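## Task

Remove the lid from culture plate C15, which rests in plate nest N1, and place that lid in plate nest N2 so it sits flat within the locators and is not upside down. C15 itself has to remain seated in N1. Nothing may count on the robot to stay in place at the end, so release the lid and pull the gripper away afterwards.

## Robot and tools

Robot: one six-joint arm with a parallel two-finger gripper, working in a physics simulation. Seated means lying flat inside a nest's locators. Brief disturbances may pull on a held part or shove a loose one. Never push or drop anything off the table.

Frame: the scene frame has its origin on the table surface under the arm's base, +z up, +x forward, +y to the left when facing along +x. The base itself may be slightly tilted. The reported hand position is approximate and gets less accurate at long reach.

Tool execute_actions takes {"actions": [...]} holding zero or one item. An empty list only reports the current state. A wait is {"steps": N} with N from 1 to 300 control steps (each step is 1/30 s); it sends no command and returns when N steps have elapsed since the previous result, with your reply time included. A motion is {"rows": [...], "steps": N} with 1 to 15 rows and N up to 15 (default 15). Each row drives one step; if rows run out, the final row is reused. Optional "pictures": false suppresses camera images. A rejected call sends nothing to the robot.

Each row is one flat list of 9 numbers for the single arm, in this order: J1 waist, J2 shoulder, J3 elbow, J4 forearm roll, J5 wrist pitch, J6 wrist roll, then gripper position, gripper force_limit, gripper speed. The first six are absolute joint target angles in radians (the same values that Joint positions prints), not offsets. Nominal ranges: waist -3.491 to 3.491, shoulder -3.140 to 3.140, elbow -1.187 to 4.328, forearm roll -3.316 to 3.316, wrist pitch -3.140 to 3.140, wrist roll -3.927 to 3.927. The true end may differ by up to 0.010 rad. A target beyond a limit by more than 0.010 rad, and further out than the joint's last reported angle, gets the call refused; a target past the real end is clipped there and a line "joint sent to its limit" may appear (possibly about an earlier, still-running action). Absence of that line does not prove more room exists.

The last three numbers are scaled to [-1, 1] and are absolute settings. position: +1 fully open (140 mm gap), about -0.8 pads touching, -1 closes until blocked. force_limit: squeeze strength, roughly 14 N at -1, 60 N at 0, 107 N at +1 for parts up to 40 mm wide. speed: pad gap rate, about 30 mm/s at -1, 140 at 0, 250 at +1.

Motion limits: target speed is capped at 2.62 rad/s (waist, shoulder), 3.14 (elbow), 3.93 (the three wrist joints), with 0.5 s to accelerate, and joints are synchronized to arrive together. Targets are held within a lead of the measured angle: 0.805 rad (waist, shoulder), 0.966 (elbow), 1.21 (wrist joints). If targets would move the gripper over 70 mm from where it is, all are pulled back proportionally. Between calls the arm keeps heading for the last row sent, until it has nearly stopped or a step is HELD; fingers still in motion keep going.

Gripper geometry: fingers point along the gripper's +z and close along its y. end_effector_position is the midpoint between the pads when closed; fingertips extend about 33 mm past it when closed, about 9 mm when open, and shift about 24 mm further out from the arm while closing, so keep clearance above surfaces.

Results: a state line with end_effector_position (metres) and end_effector_quat_wxyz, both in the scene frame; Joint positions (rad) and Joint velocities (rad/s) in column order; gripper position_measured in counts (3 fully open, 230 pads together, not linear in mm); object_status: 0 moving, 1 blocked while opening, 2 blocked while closing (a grip), 3 reached target or pads met (a thin part may still be held). To grip, send -1 and confirm status 2. Stopped fingers stay put until position changes by 0.01 or more or the object yields; to squeeze harder while at 2, raise force_limit and switch position between -1 and -0.98. "joint command not followed" means the clearance check altered or blocked targets (mount blocks and posts count as the arm). HELD marks steps where your row was not fully sent.

Faults: joint contact torque reaching its load limit (waist, shoulder, elbow 150 N m; the three wrist joints 37.6 N m; held weight included), or any external force of 150 N on arm, tool or load, stops the arm for 10 s, skips the rest of the call, and lets the arm yield. Holding loads heats motors; a MOTOR HOT line warns, and reaching the limit brakes the arm (OVER-TEMPERATURE FAULT). Avoid all stops, drops, slips, slams and hard pushes; move smoothly and efficiently.

Cameras: cam_high and cam_wrist, each 504x504, in that order. cam_high is pinhole with radial distortion, fovy 46.106 deg, fx=fy=592.147, cx 254.012, cy 249.658. cam_wrist is fisheye, fx 261.51, fy 262.556, cx 248.414, cy 251.422, theta_max 79.406 deg. zoom_image takes camera ("cam_high" or "cam_wrist") and region [x0, y0, x1, y1] in image pixels, top-left origin, at most 504 by 504, and returns an enlarged view of the latest frame.

finished_scene takes scene (the current scene's integer) and ends it irreversibly; its result reports success and gives the next task. Finish only after the lid is released and the gripper is clear. If resuming, first send an empty actions list to learn the current scene and task. Answering without a tool call ends everything.

Each tool is called by a JSON object that holds its "method" and its "body".

## Session

{"method": "execute_actions", "body": {"actions": []}}

Scene clock: 0.00 s of 7200.00 s.
end_effector_position=(+0.6796, -0.1893, +0.2905) position_measured=3 object_status=3 end_effector_quat_wxyz=(+0.327, +0.358, +0.771, -0.414)
Joint positions: [ 0.257  0.342 -0.5    1.481 -1.173  2.298]
Joint velocities: [-0.     0.001 -0.001  0.001 -0.    -0.   ]

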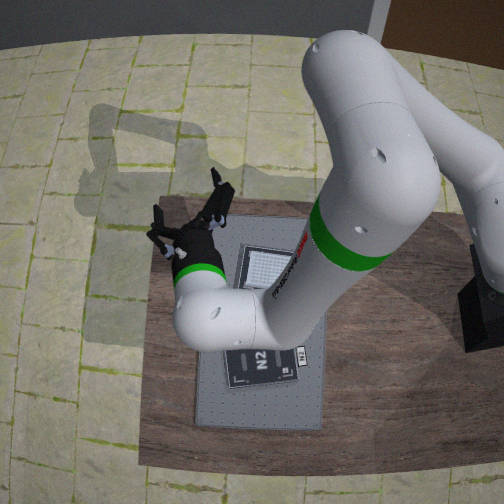

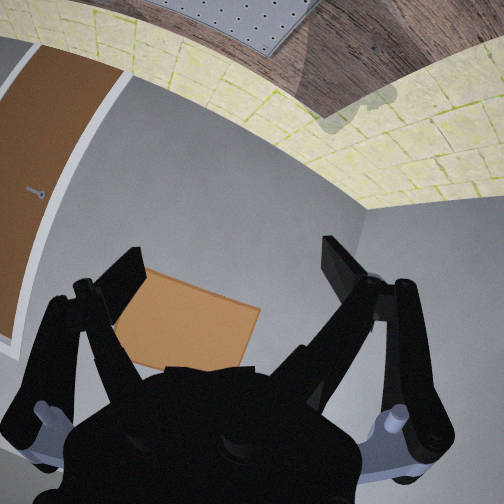

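{"method": "execute_actions", "body": {"actions": [{"rows":[[0,0,-0.5,0,-1.07,0,1,0,0]]}], "pictures": false}}

{"method": "execute_actions", "body": {"actions": [{"steps":90}]}}

Scene clock: 13.20 s of 7200.00 s.
end_effector_position=(+0.5404, -0.2677, +0.3001) position_measured=3 object_status=3 end_effector_quat_wxyz=(+0.305, +0.731, +0.502, -0.347)
Joint positions: [ 0.167  0.222 -0.5    1.    -1.137  1.811]
Joint velocities: [-0.206 -0.276 -0.    -1.228  0.083 -1.368]
Steps of this call (steps 1 to 90: nothing new was sent; then 9.70 s passed at rest; steps 91 to 105: all 15 steps of this action). Readings (joint positions | what the end effector reports):
91: [0.257 0.342 -0.500 1.480 -1.173 2.298] | position_measured=3 object_status=3
92: [0.256 0.341 -0.500 1.476 -1.173 2.293] | position_measured=3 object_status=3
94: [0.249 0.331 -0.500 1.440 -1.170 2.257] | position_measured=3 object_status=3
98: [0.217 0.289 -0.500 1.289 -1.157 2.106] | position_measured=3 object_status=3
105: the state above

Scene clock: 16.20 s of 7200.00 s.
end_effector_position=(+0.3480, -0.1417, +0.2580) position_measured=3 object_status=3 end_effector_quat_wxyz=(+0.193, +0.678, -0.693, -0.148)
Joint positions: [-0.    0.   -0.5  -0.   -1.07 -0.  ]
Joint velocities: [ 0.     0.    -0.     0.002 -0.    -0.   ]
Steps of this call (steps 1 to 45: the robot went on to your last target; steps 46 to 90: nothing new was sent). Readings (joint positions | what the end effector reports):
1: [0.160 0.213 -0.500 0.958 -1.134 1.763] | position_measured=3 object_status=3
2: [0.153 0.204 -0.500 0.916 -1.131 1.714] | position_measured=3 object_status=3
4: [0.139 0.185 -0.500 0.833 -1.126 1.609] | position_measured=3 object_status=3
8: [0.111 0.148 -0.500 0.667 -1.115 1.369] | position_measured=3 object_status=3
90: the state above
The arm was judged still, so your last target was given up. Only a new action makes it travel on or press farther. Fingers that are still opening or closing keep moving.

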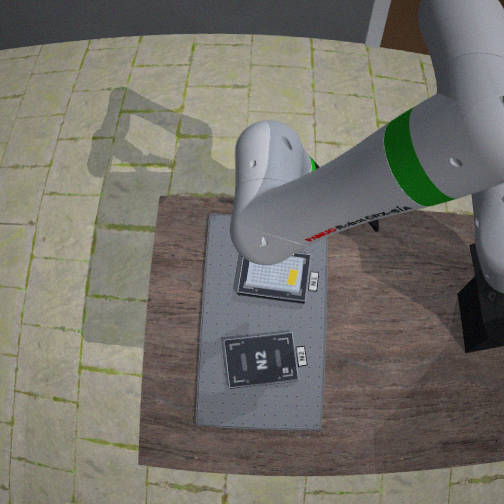

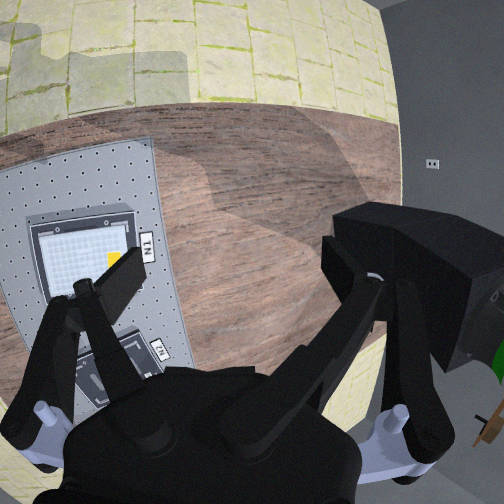

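{"method": "execute_actions", "body": {"actions": [{"rows":[[0.274,-0.074,-0.666,0.13,-0.495,1.22,1,0,0]]}], "pictures": false}}

{"method": "execute_actions", "body": {"actions": [{"steps":50}]}}

{"method": "zoom_image", "body": {"camera": "cam_wrist", "region": [60,180,380,400]}}

Scene clock: 41.23 s of 7200.00 s.
end_effector_position=(+0.4293, -0.0911, +0.2140) position_measured=3 object_status=3 end_effector_quat_wxyz=(+0.070, +0.935, -0.337, -0.086)
Joint positions: [ 0.155 -0.042 -0.594  0.073 -0.745  0.689]
Joint velocities: [ 0.434 -0.117 -0.263  0.204  0.905  1.922]
Steps of this call (steps 1 to 90: nothing new was sent; then 21.53 s passed at rest; steps 91 to 105: all 15 steps of this action). Readings (joint positions | what the end effector reports):
91: [0.000 -0.000 -0.500 -0.000 -1.070 0.000] | position_measured=3 object_status=3
92: [0.001 -0.000 -0.500 0.000 -1.067 0.005] | position_measured=3 object_status=3
94: [0.009 -0.003 -0.505 0.004 -1.050 0.041] | position_measured=3 object_status=3
98: [0.049 -0.013 -0.529 0.023 -0.967 0.217] | position_measured=3 object_status=3
105: the state above

Scene clock: 42.90 s of 7200.00 s.
end_effector_position=(+0.4883, -0.0254, +0.1996) position_measured=3 object_status=3 end_effector_quat_wxyz=(+0.000, +1.000, +0.000, -0.001)
Joint positions: [ 0.274 -0.074 -0.666  0.13  -0.495  1.22 ]
Joint velocities: [ 0.    -0.    -0.    -0.    -0.001 -0.   ]
Steps of this call (steps 1 to 30: the robot went on to your last target; steps 31 to 50: nothing new was sent). Readings (joint positions | what the end effector reports):
1: [0.169 -0.046 -0.603 0.080 -0.714 0.754] | position_measured=3 object_status=3
2: [0.184 -0.050 -0.611 0.087 -0.684 0.819] | position_measured=3 object_status=3
4: [0.212 -0.057 -0.629 0.101 -0.624 0.946] | position_measured=3 object_status=3
8: [0.257 -0.069 -0.656 0.122 -0.531 1.144] | position_measured=3 object_status=3
50: the state above
The arm was judged still, so your last target was given up. Only a new action makes it travel on or press farther. Fingers that are still opening or closing keep moving.

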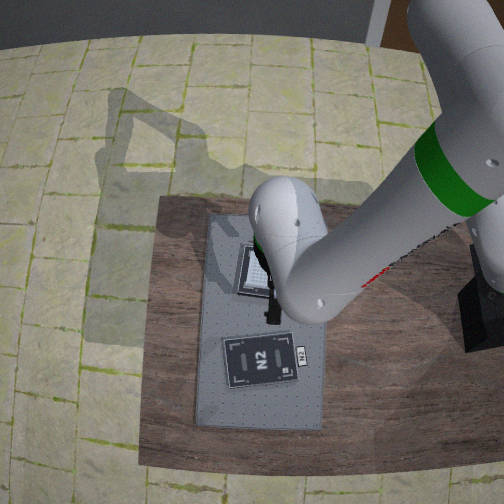

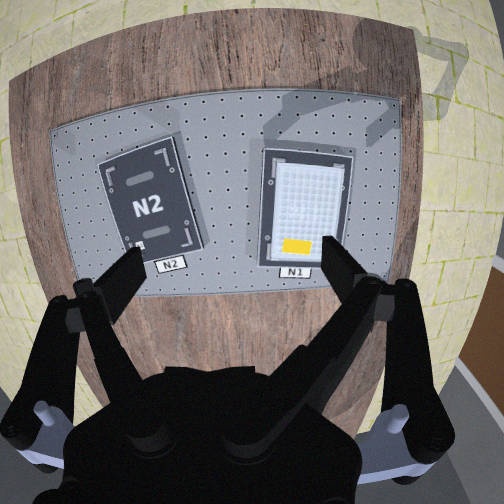

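Region (60, 180, 380, 400) of cam_wrist's 504x504 image, scaled by 1.575, with more detail than that image has; it fills the top 346 rows of this view, and the rest is white.

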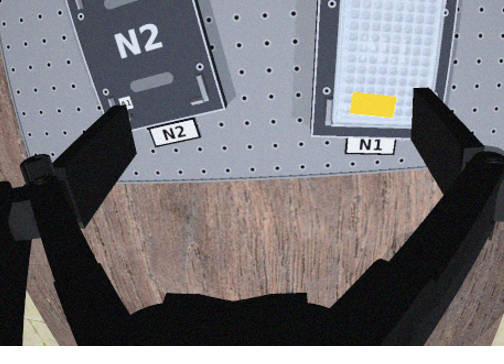

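{"method": "execute_actions", "body": {"actions": [{"rows":[[0.0163,0.2754,-0.5037,-0.196,-0.3095,1.63,1,0,0]]}], "pictures": false}}

{"method": "execute_actions", "body": {"actions": [{"steps":50}]}}

{"method": "zoom_image", "body": {"camera": "cam_wrist", "region": [100,100,380,380]}}

Scene clock: 59.13 s of 7200.00 s.
end_effector_position=(+0.4777, -0.1114, +0.0984) position_measured=3 object_status=3 end_effector_quat_wxyz=(-0.001, +0.999, -0.054, -0.002)
Joint positions: [ 0.037  0.248 -0.517 -0.17  -0.324  1.597]
Joint velocities: [-0.359  0.484  0.225 -0.448  0.254  0.563]
Steps of this call (steps 1 to 90: nothing new was sent; then 12.73 s passed at rest; steps 91 to 105: all 15 steps of this action). Readings (joint positions | what the end effector reports):
91: [0.274 -0.074 -0.666 0.130 -0.495 1.220] | position_measured=3 object_status=3
92: [0.272 -0.071 -0.665 0.127 -0.493 1.224] | position_measured=3 object_status=3
94: [0.254 -0.047 -0.654 0.105 -0.480 1.252] | position_measured=3 object_status=3
98: [0.173 0.064 -0.602 0.002 -0.422 1.381] | position_measured=3 object_status=3
105: the state above

Scene clock: 60.80 s of 7200.00 s.
end_effector_position=(+0.4754, -0.1209, +0.0897) position_measured=3 object_status=3 end_effector_quat_wxyz=(+0.001, +0.998, -0.059, -0.001)
Joint positions: [ 0.016  0.275 -0.504 -0.196 -0.309  1.63 ]
Joint velocities: [-0.001  0.     0.    -0.    -0.001 -0.   ]
Steps of this call (steps 1 to 30: the robot went on to your last target; steps 31 to 50: nothing new was sent). Readings (joint positions | what the end effector reports):
1: [0.026 0.262 -0.510 -0.183 -0.317 1.614] | position_measured=3 object_status=3
2: [0.020 0.270 -0.506 -0.191 -0.312 1.624] | position_measured=3 object_status=3
4: [0.017 0.275 -0.504 -0.196 -0.310 1.629] | position_measured=3 object_status=3
8: [0.016 0.275 -0.504 -0.196 -0.310 1.630] | position_measured=3 object_status=3
50: the state above
The arm was judged still, so your last target was given up. Only a new action makes it travel on or press farther. Fingers that are still opening or closing keep moving.

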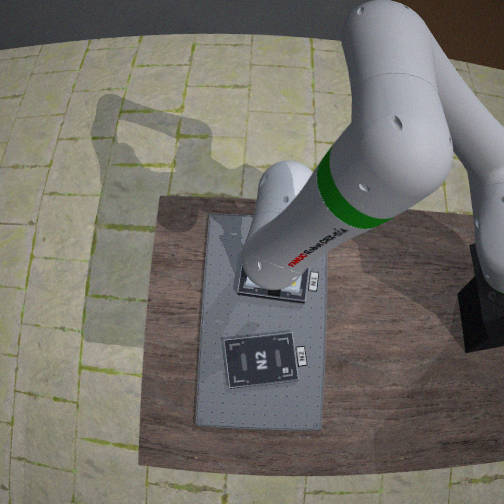

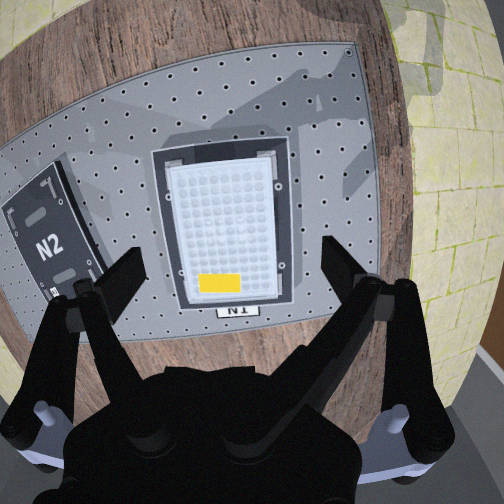

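Region (100, 100, 380, 380) of cam_wrist's 504x504 image, scaled by 1.800, with more detail than that image has.

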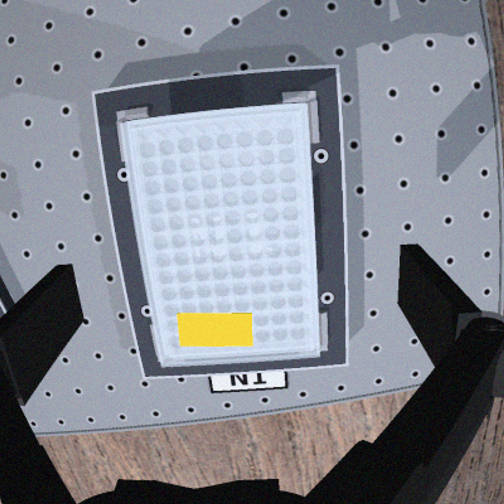

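{"method": "execute_actions", "body": {"actions": [{"rows":[[0.026,0.323,-0.490,-0.204,-0.2755,1.657,0.5,-0.5,0]]}], "pictures": false}}

{"method": "execute_actions", "body": {"actions": [{"steps":15}]}}

{"method": "zoom_image", "body": {"camera": "cam_wrist", "region": [100,100,380,380]}}

{"method": "zoom_image", "body": {"camera": "cam_high", "region": [200,240,350,400]}}

Scene clock: 74.73 s of 7200.00 s.
end_effector_position=(+0.4748, -0.1178, +0.0715) position_measured=66 object_status=0 end_effector_quat_wxyz=(+0.001, +0.999, -0.046, -0.001)
Joint positions: [ 0.026  0.323 -0.49  -0.204 -0.276  1.657]
Joint velocities: [-0.     0.001 -0.001  0.001  0.    -0.   ]
Steps of this call (steps 1 to 90: nothing new was sent; then 10.43 s passed at rest; steps 91 to 105: all 15 steps of this action). Readings (joint positions | what the end effector reports):
91: [0.016 0.276 -0.504 -0.196 -0.309 1.630] | position_measured=3 object_status=0
92: [0.017 0.279 -0.503 -0.197 -0.307 1.632] | position_measured=7 object_status=0
94: [0.021 0.301 -0.496 -0.200 -0.291 1.645] | position_measured=22 object_status=0
98: [0.026 0.322 -0.490 -0.204 -0.276 1.657] | position_measured=52 object_status=0
105: the state above

Scene clock: 75.23 s of 7200.00 s.
end_effector_position=(+0.4748, -0.1178, +0.0715) position_measured=66 object_status=3 end_effector_quat_wxyz=(+0.000, +0.999, -0.046, -0.001)
Joint positions: [ 0.026  0.323 -0.49  -0.204 -0.275  1.657]
Joint velocities: [ 0. -0.  0.  0. -0. -0.]
Steps of this call (steps 1 to 15: the robot went on to your last target). Readings (joint positions | what the end effector reports):
1: [0.026 0.323 -0.490 -0.204 -0.276 1.657] | position_measured=66 object_status=3
2: [0.026 0.323 -0.490 -0.204 -0.276 1.657] | position_measured=66 object_status=3
4: [0.026 0.323 -0.490 -0.204 -0.276 1.657] | position_measured=66 object_status=3
8: [0.026 0.323 -0.490 -0.204 -0.275 1.657] | position_measured=66 object_status=3
15: the state above
The arm was judged still, so your last target was given up. Only a new action makes it travel on or press farther. Fingers that are still opening or closing keep moving.

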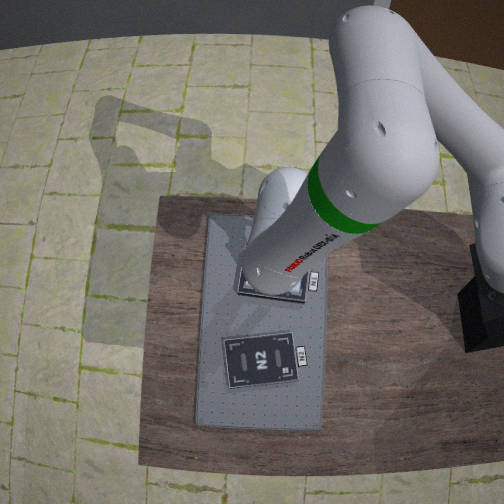

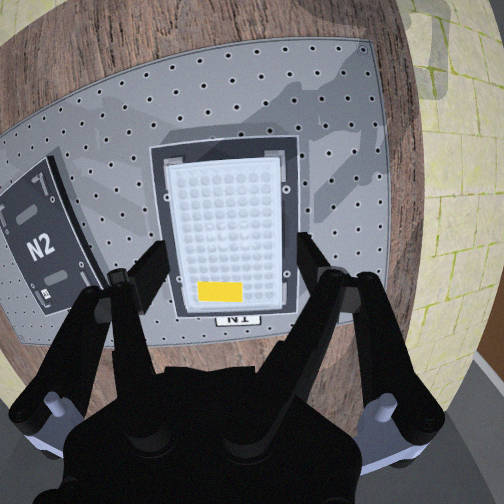

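Region (100, 100, 380, 380) of cam_wrist's 504x504 image, scaled by 1.800, with more detail than that image has.

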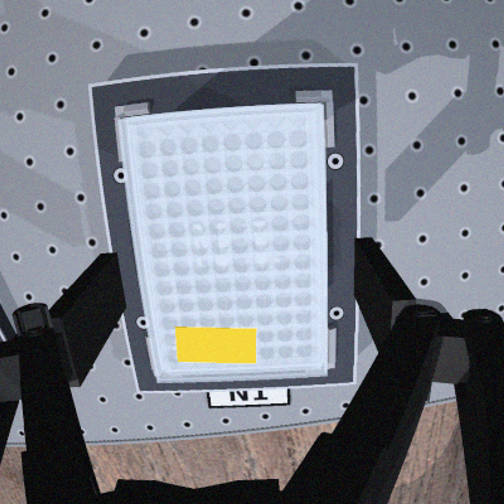

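Region (200, 240, 350, 400) of cam_high's 504x504 image, scaled by 3.150, with more detail than that image has; it fills the left 472 columns of this view, and the rest is white.

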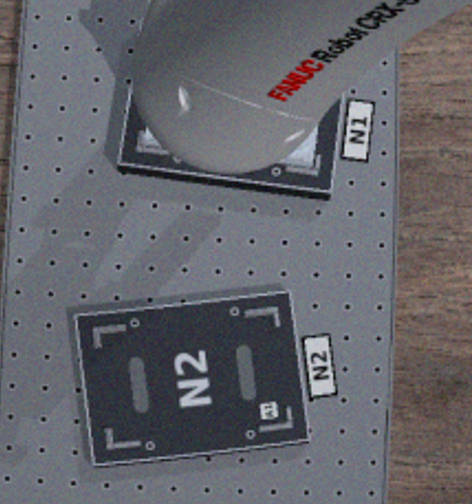

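{"method": "execute_actions", "body": {"actions": [{"rows":[[0.0325,0.3378,-0.4857,-0.199,-0.265,1.648,0.5,-0.7,-0.5]]}], "pictures": false}}

{"method": "execute_actions", "body": {"actions": [{"rows":[[0.0325,0.3378,-0.4857,-0.199,-0.265,1.648,0.1,-0.7,-0.5]]}]}}

{"method": "zoom_image", "body": {"camera": "cam_wrist", "region": [100,100,380,380]}}

Scene clock: 83.03 s of 7200.00 s.
end_effector_position=(+0.4755, -0.1156, +0.0658) position_measured=66 object_status=3 end_effector_quat_wxyz=(+0.001, +0.999, -0.046, -0.001)
Joint positions: [ 0.032  0.338 -0.486 -0.199 -0.265  1.648]
Joint velocities: [ 0.001 -0.     0.     0.001  0.    -0.   ]
Steps of this call (steps 1 to 90: nothing new was sent; then 4.30 s passed at rest; steps 91 to 105: all 15 steps of this action). Readings (joint positions | what the end effector reports):
91: [0.026 0.323 -0.490 -0.204 -0.275 1.657] | position_measured=66 object_status=3
92: [0.027 0.326 -0.489 -0.204 -0.273 1.656] | position_measured=66 object_status=3
94: [0.031 0.335 -0.487 -0.200 -0.267 1.650] | position_measured=66 object_status=3
98: [0.032 0.338 -0.486 -0.199 -0.265 1.648] | position_measured=66 object_status=3
105: the state above

Scene clock: 83.53 s of 7200.00 s.
end_effector_position=(+0.4755, -0.1156, +0.0658) position_measured=102 object_status=2 end_effector_quat_wxyz=(+0.001, +0.999, -0.046, -0.001)
Joint positions: [ 0.033  0.338 -0.486 -0.199 -0.265  1.648]
Joint velocities: [ 0.001 -0.    -0.    -0.001 -0.001 -0.   ]
Steps of this call (steps 1 to 15: all 15 steps of this action). Readings (joint positions | what the end effector reports):
1: [0.032 0.338 -0.486 -0.199 -0.265 1.648] | position_measured=66 object_status=0
2: [0.032 0.338 -0.486 -0.199 -0.265 1.648] | position_measured=69 object_status=0
4: [0.032 0.338 -0.486 -0.199 -0.265 1.648] | position_measured=78 object_status=0
8: [0.032 0.338 -0.486 -0.199 -0.265 1.648] | position_measured=96 object_status=0
15: the state above

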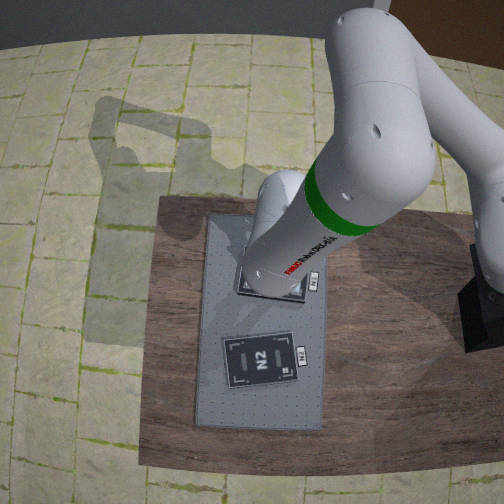

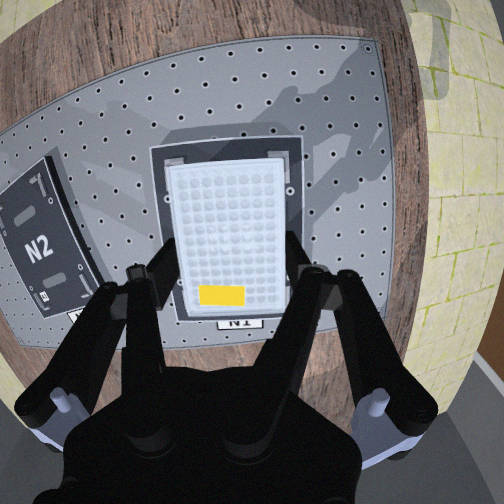

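Region (100, 100, 380, 380) of cam_wrist's 504x504 image, scaled by 1.800, with more detail than that image has.

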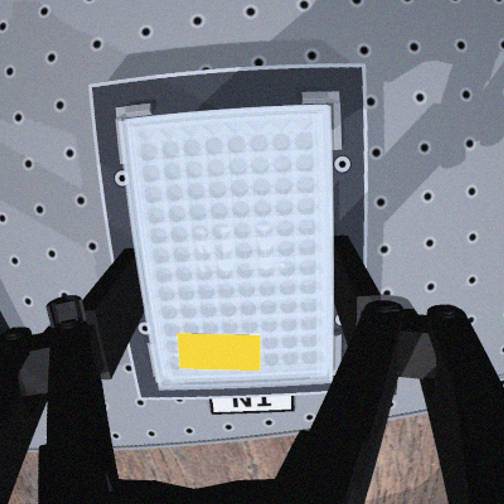

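{"method": "execute_actions", "body": {"actions": [{"rows":[[0.0325,0.3378,-0.4857,-0.199,-0.265,1.648,-1,-0.2,-0.5],[0.0325,0.3378,-0.4857,-0.199,-0.265,1.648,-1,-0.2,-0.5],[0.0325,0.3378,-0.4857,-0.199,-0.265,1.648,-1,-0.2,-0.5],[0.0325,0.3378,-0.4857,-0.199,-0.265,1.648,-1,-0.2,-0.5],[0.0325,0.3378,-0.4857,-0.199,-0.265,1.648,-1,-0.2,-0.5],[0.0277,0.256,-0.515,-0.169,-0.3265,1.618,-1,-0.2,-0.5]]}]}}

Scene clock: 91.47 s of 7200.00 s.
end_effector_position=(+0.4737, -0.1166, +0.0959) position_measured=104 object_status=2 end_effector_quat_wxyz=(+0.001, +0.999, -0.047, -0.006)
Joint positions: [ 0.028  0.257 -0.515 -0.169 -0.326  1.618]
Joint velocities: [-0.001 -0.005 -0.003  0.002 -0.008 -0.004]
Steps of this call (steps 1 to 15: the robot went on to your last target; steps 16 to 90: nothing new was sent; then 4.43 s passed at rest; steps 91 to 105: all 15 steps of this action). Readings (joint positions | what the end effector reports):
91: [0.033 0.338 -0.486 -0.199 -0.265 1.648] | position_measured=102 object_status=0
92: [0.033 0.338 -0.486 -0.199 -0.265 1.648] | position_measured=103 object_status=0
94: [0.033 0.338 -0.486 -0.199 -0.265 1.648] | position_measured=103 object_status=0
98: [0.032 0.326 -0.489 -0.195 -0.274 1.643] | position_measured=104 object_status=2
105: the state above

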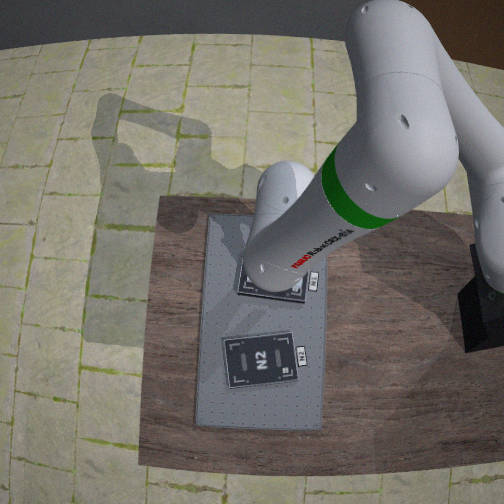

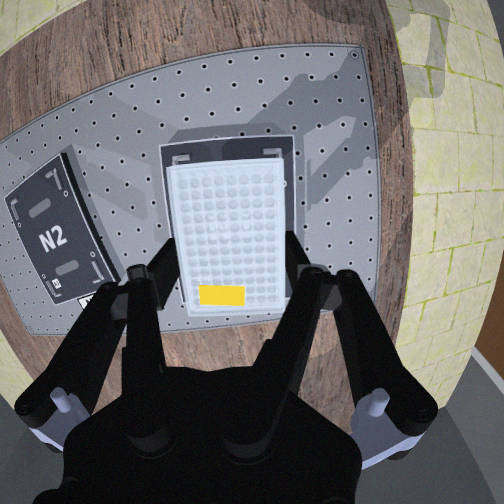

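{"method": "execute_actions", "body": {"actions": [{"rows":[[0.2,0.2,-0.64,0.15,-0.24,1.22,-1,-0.2,-0.5]]}], "pictures": false}}

{"method": "execute_actions", "body": {"actions": [{"rows":[[0.385,0.24,-0.759,0.888,-0.1465,0.512,-1,-0.2,-0.5]]}], "pictures": false}}

{"method": "execute_actions", "body": {"actions": [{"steps":30}]}}

{"method": "zoom_image", "body": {"camera": "cam_wrist", "region": [100,100,380,380]}}

Scene clock: 113.87 s of 7200.00 s.
end_effector_position=(+0.4860, -0.0517, +0.1030) position_measured=104 object_status=2 end_effector_quat_wxyz=(+0.004, +1.000, -0.017, +0.002)
Joint positions: [ 0.2    0.2   -0.64   0.15  -0.24   1.221]
Joint velocities: [ 0.004 -0.003 -0.006  0.014  0.004 -0.021]
Steps of this call (steps 1 to 15: the robot went on to your last target; steps 16 to 90: nothing new was sent; then 18.90 s passed at rest; steps 91 to 105: all 15 steps of this action). Readings (joint positions | what the end effector reports):
91: [0.028 0.256 -0.515 -0.169 -0.327 1.618] | position_measured=104 object_status=2
92: [0.030 0.255 -0.517 -0.165 -0.326 1.612] | position_measured=104 object_status=2
94: [0.045 0.250 -0.528 -0.136 -0.318 1.577] | position_measured=104 object_status=2
98: [0.120 0.226 -0.582 0.003 -0.280 1.403] | position_measured=104 object_status=2
105: the state above

Scene clock: 114.37 s of 7200.00 s.
end_effector_position=(+0.5013, +0.0483, +0.0874) position_measured=104 object_status=2 end_effector_quat_wxyz=(+0.007, +0.998, +0.061, +0.000)
Joint positions: [ 0.352  0.234 -0.738  0.756 -0.163  0.639]
Joint velocities: [ 0.328  0.063 -0.21   1.29   0.164 -1.239]
Steps of this call (steps 1 to 15: all 15 steps of this action). Readings (joint positions | what the end effector reports):
1: [0.200 0.200 -0.640 0.150 -0.240 1.220] | position_measured=104 object_status=2
2: [0.201 0.200 -0.641 0.155 -0.239 1.215] | position_measured=104 object_status=2
4: [0.210 0.204 -0.647 0.191 -0.235 1.180] | position_measured=104 object_status=2
8: [0.254 0.215 -0.675 0.367 -0.213 1.012] | position_measured=104 object_status=2
15: the state above

Scene clock: 115.37 s of 7200.00 s.
end_effector_position=(+0.4965, +0.0799, +0.0844) position_measured=104 object_status=2 end_effector_quat_wxyz=(+0.001, +0.997, +0.079, -0.001)
Joint positions: [ 0.385  0.24  -0.759  0.888 -0.146  0.512]
Joint velocities: [-0.     0.     0.    -0.001  0.     0.   ]
Steps of this call (steps 1 to 30: the robot went on to your last target). Readings (joint positions | what the end effector reports):
1: [0.362 0.236 -0.744 0.796 -0.158 0.600] | position_measured=104 object_status=2
2: [0.371 0.237 -0.750 0.830 -0.154 0.568] | position_measured=104 object_status=2
4: [0.382 0.239 -0.757 0.874 -0.148 0.525] | position_measured=104 object_status=2
8: [0.385 0.240 -0.759 0.888 -0.147 0.512] | position_measured=104 object_status=2
30: the state above
The arm was judged still, so your last target was given up. Only a new action makes it travel on or press farther. Fingers that are still opening or closing keep moving.

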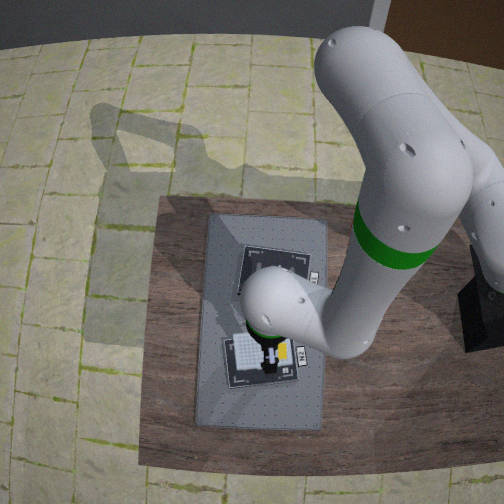

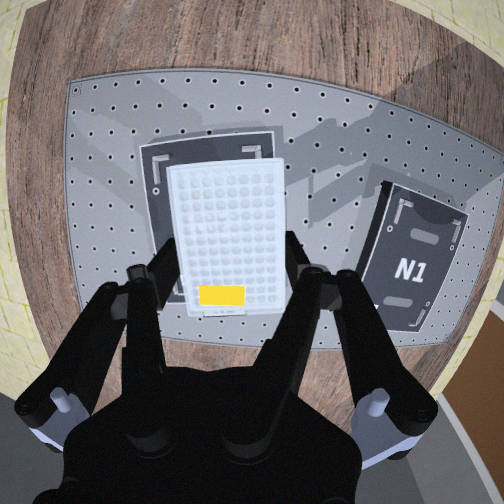

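Region (100, 100, 380, 380) of cam_wrist's 504x504 image, scaled by 1.800, with more detail than that image has.

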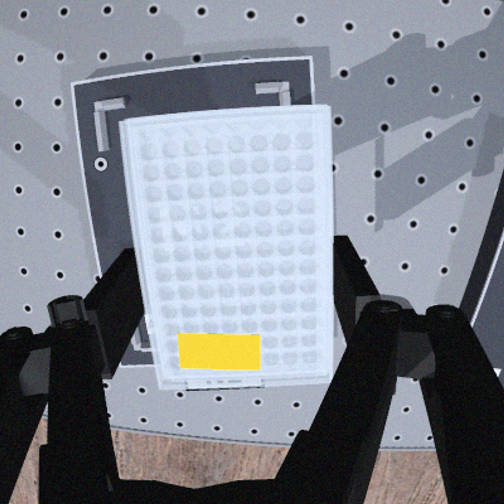

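{"method": "execute_actions", "body": {"actions": [{"rows":[[0.2,0.2,-0.64,0.15,-0.24,1.22,-1,-0.2,-0.5]]}], "pictures": false}}

{"method": "execute_actions", "body": {"actions": [{"rows":[[0.0277,0.256,-0.515,-0.169,-0.322,1.618,-1,-0.2,-0.5]]}], "pictures": false}}

{"method": "execute_actions", "body": {"actions": [{"steps":15}], "pictures": false}}

{"method": "execute_actions", "body": {"actions": [{"rows":[[0.0317,0.3242,-0.4906,-0.194,-0.2745,1.643,-1,-0.2,-0.5]]}], "pictures": false}}

{"method": "execute_actions", "body": {"actions": [{"rows":[[0.0325,0.3378,-0.4857,-0.199,-0.265,1.648,-1,-0.2,-0.5]]}], "pictures": false}}

{"method": "execute_actions", "body": {"actions": [{"rows":[[0.0325,0.3378,-0.4857,-0.199,-0.265,1.648,0.4,-0.2,-0.5]],"steps":10}], "pictures": false}}

{"method": "execute_actions", "body": {"actions": [{"rows":[[0.0315,0.3214,-0.4916,-0.193,-0.2764,1.642,0.4,-0.2,-0.5]],"steps":10}]}}

{"method": "execute_actions", "body": {"actions": [{"rows":[[0.0315,0.3214,-0.4916,-0.193,-0.2764,1.642,0.1,-0.4,-0.5]]}]}}

{"method": "zoom_image", "body": {"camera": "cam_wrist", "region": [100,100,380,380]}}

{"method": "execute_actions", "body": {"actions": [{"rows":[[0.0277,0.256,-0.515,-0.169,-0.322,1.618,0.1,-0.4,-0.5]]}]}}

{"method": "zoom_image", "body": {"camera": "cam_wrist", "region": [100,100,380,380]}}

Scene clock: 138.37 s of 7200.00 s.
end_effector_position=(+0.4920, -0.0386, +0.1003) position_measured=104 object_status=2 end_effector_quat_wxyz=(+0.010, +1.000, -0.002, +0.001)
Joint positions: [ 0.231  0.207 -0.66   0.272 -0.224  1.102]
Joint velocities: [-0.328 -0.071  0.211 -1.298 -0.165  1.246]
Steps of this call (steps 1 to 90: nothing new was sent; then 19.50 s passed at rest; steps 91 to 105: all 15 steps of this action). Readings (joint positions | what the end effector reports):
91: [0.385 0.240 -0.759 0.888 -0.146 0.512] | position_measured=104 object_status=2
92: [0.384 0.240 -0.759 0.883 -0.147 0.517] | position_measured=104 object_status=2
94: [0.375 0.238 -0.753 0.847 -0.152 0.552] | position_measured=104 object_status=2
98: [0.331 0.228 -0.725 0.673 -0.174 0.719] | position_measured=104 object_status=2
105: the state above

Scene clock: 138.87 s of 7200.00 s.
end_effector_position=(+0.4753, -0.1168, +0.0962) position_measured=104 object_status=2 end_effector_quat_wxyz=(+0.001, +0.999, -0.047, -0.004)
Joint positions: [ 0.028  0.256 -0.515 -0.169 -0.322  1.618]
Joint velocities: [-0.001  0.002  0.002 -0.002 -0.001  0.005]
Steps of this call (steps 1 to 15: all 15 steps of this action). Readings (joint positions | what the end effector reports):
1: [0.220 0.205 -0.653 0.232 -0.230 1.142] | position_measured=104 object_status=2
2: [0.210 0.204 -0.646 0.191 -0.235 1.182] | position_measured=104 object_status=2
4: [0.178 0.207 -0.624 0.094 -0.251 1.285] | position_measured=104 object_status=2
8: [0.081 0.232 -0.555 -0.081 -0.297 1.506] | position_measured=104 object_status=2
15: the state above

Scene clock: 139.37 s of 7200.00 s.
end_effector_position=(+0.4753, -0.1169, +0.0961) position_measured=104 object_status=2 end_effector_quat_wxyz=(+0.001, +0.999, -0.047, -0.004)
Joint positions: [ 0.028  0.256 -0.515 -0.169 -0.322  1.618]
Joint velocities: [-0.    -0.001  0.    -0.    -0.001  0.   ]
Steps of this call (steps 1 to 15: the robot went on to your last target). Readings (joint positions | what the end effector reports):
1: [0.028 0.256 -0.515 -0.169 -0.322 1.618] | position_measured=104 object_status=2
2: [0.028 0.256 -0.515 -0.169 -0.322 1.618] | position_measured=104 object_status=2
4: [0.028 0.256 -0.515 -0.169 -0.322 1.618] | position_measured=104 object_status=2
8: [0.028 0.256 -0.515 -0.169 -0.322 1.618] | position_measured=104 object_status=2
15: the state above
The arm was judged still, so your last target was given up. Only a new action makes it travel on or press farther. Fingers that are still opening or closing keep moving.

Scene clock: 139.87 s of 7200.00 s.
end_effector_position=(+0.4756, -0.1158, +0.0709) position_measured=104 object_status=2 end_effector_quat_wxyz=(+0.001, +0.999, -0.046, -0.002)
Joint positions: [ 0.032  0.324 -0.491 -0.194 -0.275  1.643]
Joint velocities: [-0.     0.001  0.     0.002 -0.     0.   ]
Steps of this call (steps 1 to 15: all 15 steps of this action). Readings (joint positions | what the end effector reports):
1: [0.028 0.256 -0.515 -0.169 -0.322 1.618] | position_measured=104 object_status=2
2: [0.028 0.260 -0.514 -0.170 -0.320 1.619] | position_measured=104 object_status=2
4: [0.029 0.283 -0.505 -0.179 -0.303 1.628] | position_measured=104 object_status=2
8: [0.031 0.323 -0.491 -0.194 -0.276 1.642] | position_measured=104 object_status=2
15: the state above

Scene clock: 140.37 s of 7200.00 s.
end_effector_position=(+0.4756, -0.1156, +0.0658) position_measured=104 object_status=2 end_effector_quat_wxyz=(+0.001, +0.999, -0.046, -0.001)
Joint positions: [ 0.032  0.338 -0.486 -0.199 -0.265  1.648]
Joint velocities: [-0.001  0.     0.    -0.002 -0.     0.   ]
Steps of this call (steps 1 to 15: all 15 steps of this action). Readings (joint positions | what the end effector reports):
1: [0.032 0.324 -0.491 -0.194 -0.274 1.643] | position_measured=104 object_status=2
2: [0.032 0.327 -0.489 -0.195 -0.272 1.644] | position_measured=104 object_status=2
4: [0.032 0.335 -0.487 -0.198 -0.267 1.647] | position_measured=104 object_status=2
8: [0.032 0.337 -0.486 -0.199 -0.265 1.648] | position_measured=104 object_status=2
15: the state above

Scene clock: 140.70 s of 7200.00 s.
end_effector_position=(+0.4755, -0.1156, +0.0657) position_measured=78 object_status=0 end_effector_quat_wxyz=(+0.001, +0.999, -0.046, -0.001)
Joint positions: [ 0.033  0.338 -0.486 -0.199 -0.265  1.648]
Joint velocities: [0.    0.    0.    0.002 0.001 0.001]
Steps of this call (steps 1 to 10: all 10 steps of this action). Readings (joint positions | what the end effector reports):
1: [0.032 0.338 -0.486 -0.199 -0.265 1.648] | position_measured=104 object_status=0
2: [0.032 0.338 -0.486 -0.199 -0.265 1.648] | position_measured=104 object_status=0
4: [0.033 0.338 -0.486 -0.199 -0.265 1.648] | position_measured=92 object_status=0
8: [0.033 0.338 -0.486 -0.199 -0.265 1.648] | position_measured=78 object_status=0
10: the state above

Scene clock: 141.03 s of 7200.00 s.
end_effector_position=(+0.4757, -0.1158, +0.0719) position_measured=78 object_status=3 end_effector_quat_wxyz=(+0.001, +0.999, -0.046, -0.002)
Joint positions: [ 0.032  0.321 -0.492 -0.193 -0.276  1.642]
Joint velocities: [-0.    -0.001 -0.001 -0.001 -0.002 -0.   ]
Steps of this call (steps 1 to 10: all 10 steps of this action). Readings (joint positions | what the end effector reports):
1: [0.033 0.338 -0.486 -0.199 -0.265 1.648] | position_measured=78 object_status=0
2: [0.033 0.335 -0.486 -0.198 -0.268 1.647] | position_measured=78 object_status=0
4: [0.032 0.325 -0.490 -0.195 -0.274 1.643] | position_measured=78 object_status=3
8: [0.032 0.322 -0.491 -0.193 -0.276 1.642] | position_measured=78 object_status=3
10: the state above

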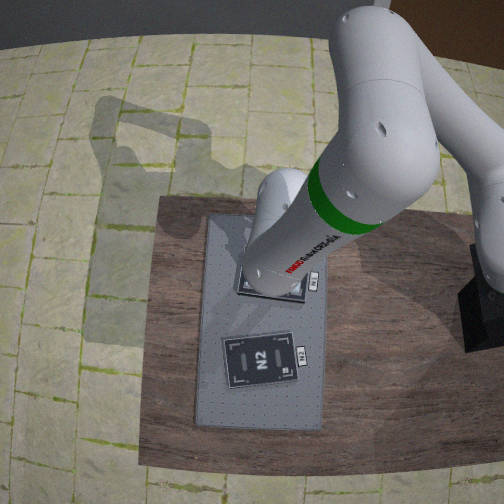

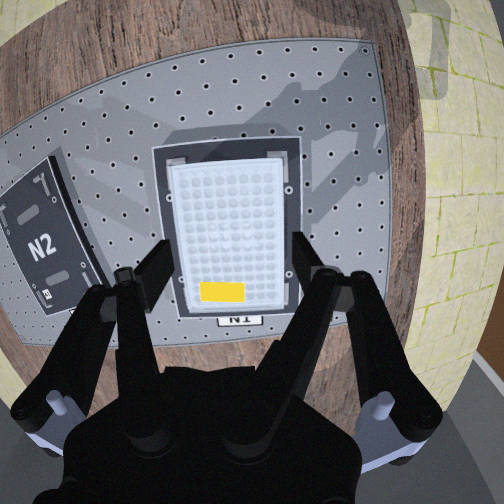

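Scene clock: 141.53 s of 7200.00 s.
end_effector_position=(+0.4757, -0.1158, +0.0720) position_measured=103 object_status=2 end_effector_quat_wxyz=(+0.001, +0.999, -0.046, -0.002)
Joint positions: [ 0.032  0.321 -0.492 -0.193 -0.276  1.642]
Joint velocities: [ 0.  0.  0. -0.  0.  0.]
Steps of this call (steps 1 to 15: all 15 steps of this action). Readings (joint positions | what the end effector reports):
1: [0.032 0.321 -0.492 -0.193 -0.276 1.642] | position_measured=78 object_status=0
2: [0.032 0.321 -0.492 -0.193 -0.276 1.642] | position_measured=80 object_status=0
4: [0.032 0.321 -0.492 -0.193 -0.276 1.642] | position_measured=90 object_status=0
8: [0.032 0.321 -0.492 -0.193 -0.277 1.642] | position_measured=103 object_status=0
15: the state above

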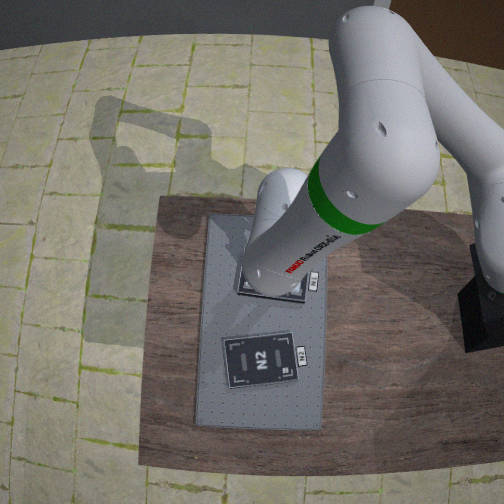

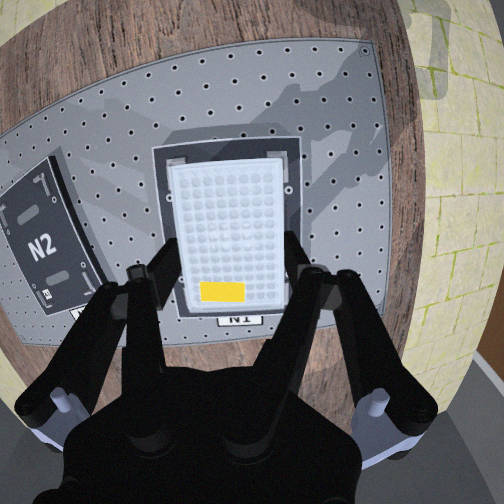

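Region (100, 100, 380, 380) of cam_wrist's 504x504 image, scaled by 1.800, with more detail than that image has.

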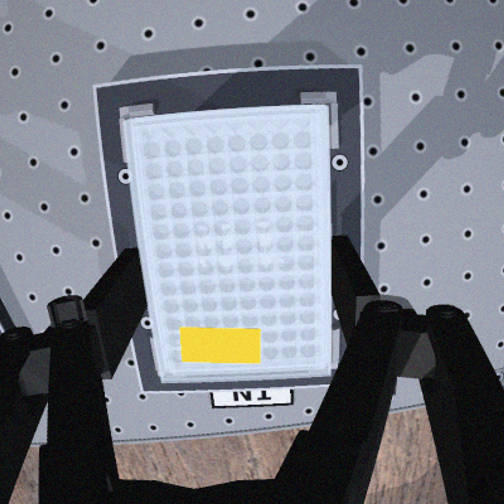

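Scene clock: 142.03 s of 7200.00 s.
end_effector_position=(+0.4753, -0.1169, +0.0961) position_measured=103 object_status=2 end_effector_quat_wxyz=(+0.001, +0.999, -0.047, -0.004)
Joint positions: [ 0.028  0.256 -0.515 -0.169 -0.322  1.618]
Joint velocities: [ 0.001 -0.001 -0.    -0.002 -0.     0.   ]
Steps of this call (steps 1 to 15: all 15 steps of this action). Readings (joint positions | what the end effector reports):
1: [0.031 0.321 -0.492 -0.193 -0.276 1.642] | position_measured=103 object_status=2
2: [0.031 0.318 -0.493 -0.192 -0.278 1.641] | position_measured=103 object_status=2
4: [0.030 0.295 -0.501 -0.183 -0.295 1.632] | position_measured=103 object_status=2
8: [0.028 0.257 -0.515 -0.169 -0.321 1.618] | position_measured=103 object_status=2
15: the state above

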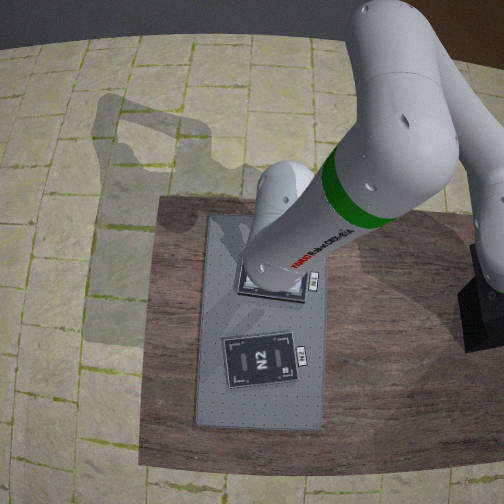

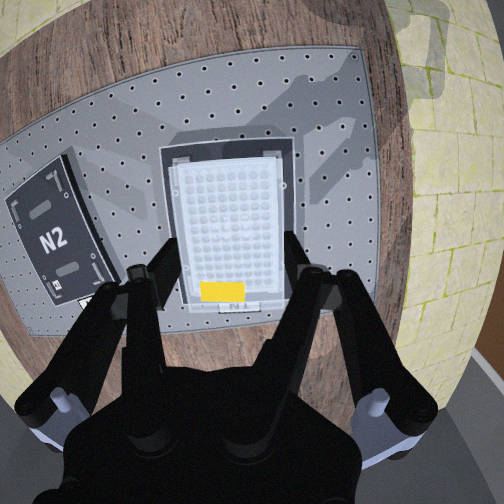

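Region (100, 100, 380, 380) of cam_wrist's 504x504 image, scaled by 1.800, with more detail than that image has.

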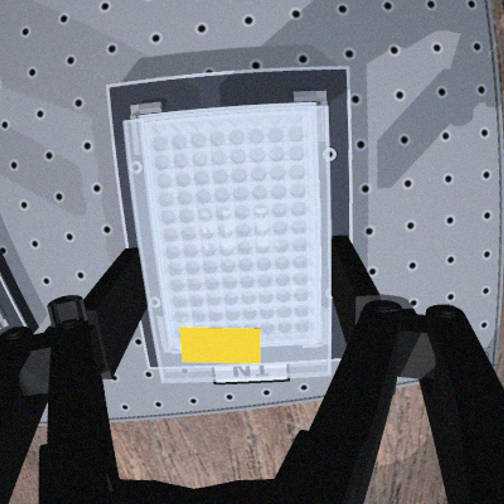

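{"method": "execute_actions", "body": {"actions": [{"rows":[[0.2,0.19,-0.64,0.15,-0.25,1.22,0.1,-0.4,-0.5]]}], "pictures": false}}

{"method": "execute_actions", "body": {"actions": [{"rows":[[0.385,0.24,-0.759,0.888,-0.1465,0.512,0.1,-0.4,-0.5]]}], "pictures": false}}

{"method": "execute_actions", "body": {"actions": [{"rows":[[0.302,0.2866,-0.777,1.295,-0.078,0.198,0.1,-0.4,-0.5]]}], "pictures": false}}

{"method": "execute_actions", "body": {"actions": [{"steps":15}]}}

{"method": "zoom_image", "body": {"camera": "cam_wrist", "region": [100,100,380,380]}}

Scene clock: 168.23 s of 7200.00 s.
end_effector_position=(+0.4871, -0.0521, +0.1069) position_measured=103 object_status=2 end_effector_quat_wxyz=(+0.005, +1.000, -0.017, +0.002)
Joint positions: [ 0.2    0.19  -0.64   0.15  -0.25   1.221]
Joint velocities: [ 0.004 -0.003 -0.006  0.017  0.002 -0.021]
Steps of this call (steps 1 to 15: the robot went on to your last target; steps 16 to 90: nothing new was sent; then 22.70 s passed at rest; steps 91 to 105: all 15 steps of this action). Readings (joint positions | what the end effector reports):
91: [0.028 0.256 -0.515 -0.169 -0.322 1.618] | position_measured=103 object_status=2
92: [0.030 0.255 -0.517 -0.165 -0.321 1.612] | position_measured=103 object_status=2
94: [0.045 0.249 -0.528 -0.136 -0.315 1.577] | position_measured=103 object_status=2
98: [0.120 0.220 -0.582 0.003 -0.283 1.403] | position_measured=103 object_status=2
105: the state above

Scene clock: 168.73 s of 7200.00 s.
end_effector_position=(+0.5019, +0.0476, +0.0882) position_measured=103 object_status=2 end_effector_quat_wxyz=(+0.008, +0.998, +0.061, +0.001)
Joint positions: [ 0.352  0.232 -0.737  0.754 -0.165  0.64 ]
Joint velocities: [ 0.328  0.081 -0.21   1.294  0.181 -1.241]
Steps of this call (steps 1 to 15: all 15 steps of this action). Readings (joint positions | what the end effector reports):
1: [0.200 0.190 -0.640 0.150 -0.250 1.220] | position_measured=103 object_status=2
2: [0.201 0.190 -0.641 0.156 -0.249 1.215] | position_measured=103 object_status=2
4: [0.210 0.194 -0.647 0.191 -0.244 1.180] | position_measured=103 object_status=2
8: [0.254 0.208 -0.675 0.367 -0.220 1.012] | position_measured=103 object_status=2
15: the state above

Scene clock: 169.23 s of 7200.00 s.
end_effector_position=(+0.4990, +0.0942, +0.0674) position_measured=103 object_status=2 end_effector_quat_wxyz=(+0.001, +0.996, +0.091, -0.000)
Joint positions: [ 0.302  0.287 -0.777  1.295 -0.078  0.198]
Joint velocities: [-0.001  0.001 -0.     0.001  0.001 -0.004]
Steps of this call (steps 1 to 15: all 15 steps of this action). Readings (joint positions | what the end effector reports):
1: [0.362 0.234 -0.744 0.796 -0.159 0.601] | position_measured=103 object_status=2
2: [0.369 0.237 -0.750 0.838 -0.153 0.561] | position_measured=103 object_status=2
4: [0.370 0.245 -0.758 0.947 -0.137 0.462] | position_measured=103 object_status=2
8: [0.344 0.271 -0.771 1.178 -0.098 0.286] | position_measured=103 object_status=2
15: the state above

Scene clock: 169.73 s of 7200.00 s.
end_effector_position=(+0.4990, +0.0942, +0.0674) position_measured=103 object_status=2 end_effector_quat_wxyz=(+0.001, +0.996, +0.091, -0.001)
Joint positions: [ 0.302  0.287 -0.777  1.295 -0.078  0.198]
Joint velocities: [-0.    -0.    -0.    -0.    -0.    -0.001]
Steps of this call (steps 1 to 15: the robot went on to your last target). Readings (joint positions | what the end effector reports):
1: [0.302 0.287 -0.777 1.295 -0.078 0.198] | position_measured=103 object_status=2
2: [0.302 0.287 -0.777 1.295 -0.078 0.198] | position_measured=103 object_status=2
4: [0.302 0.287 -0.777 1.295 -0.078 0.198] | position_measured=103 object_status=2
8: [0.302 0.287 -0.777 1.295 -0.078 0.198] | position_measured=103 object_status=2
15: the state above
The arm was judged still, so your last target was given up. Only a new action makes it travel on or press farther. Fingers that are still opening or closing keep moving.

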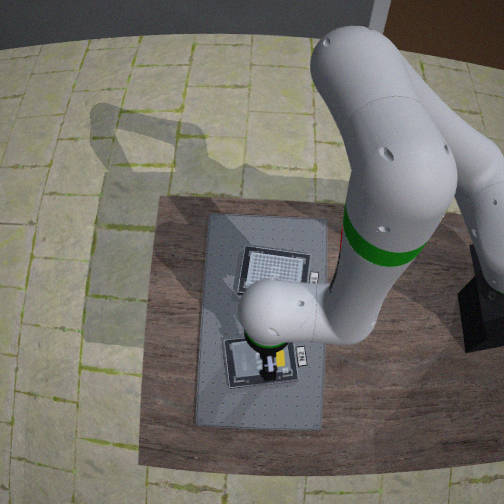

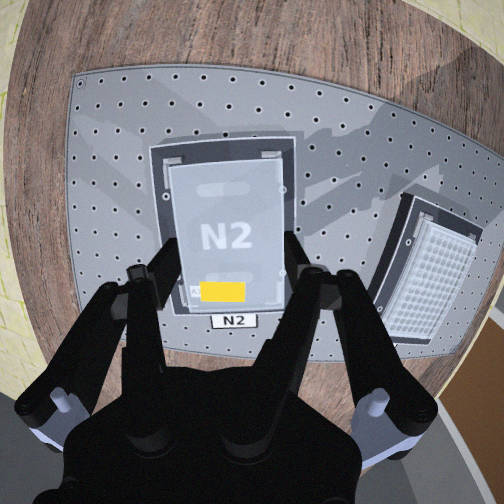

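Region (100, 100, 380, 380) of cam_wrist's 504x504 image, scaled by 1.800, with more detail than that image has.

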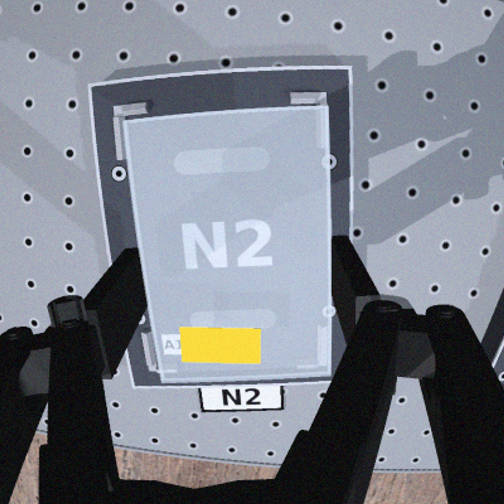

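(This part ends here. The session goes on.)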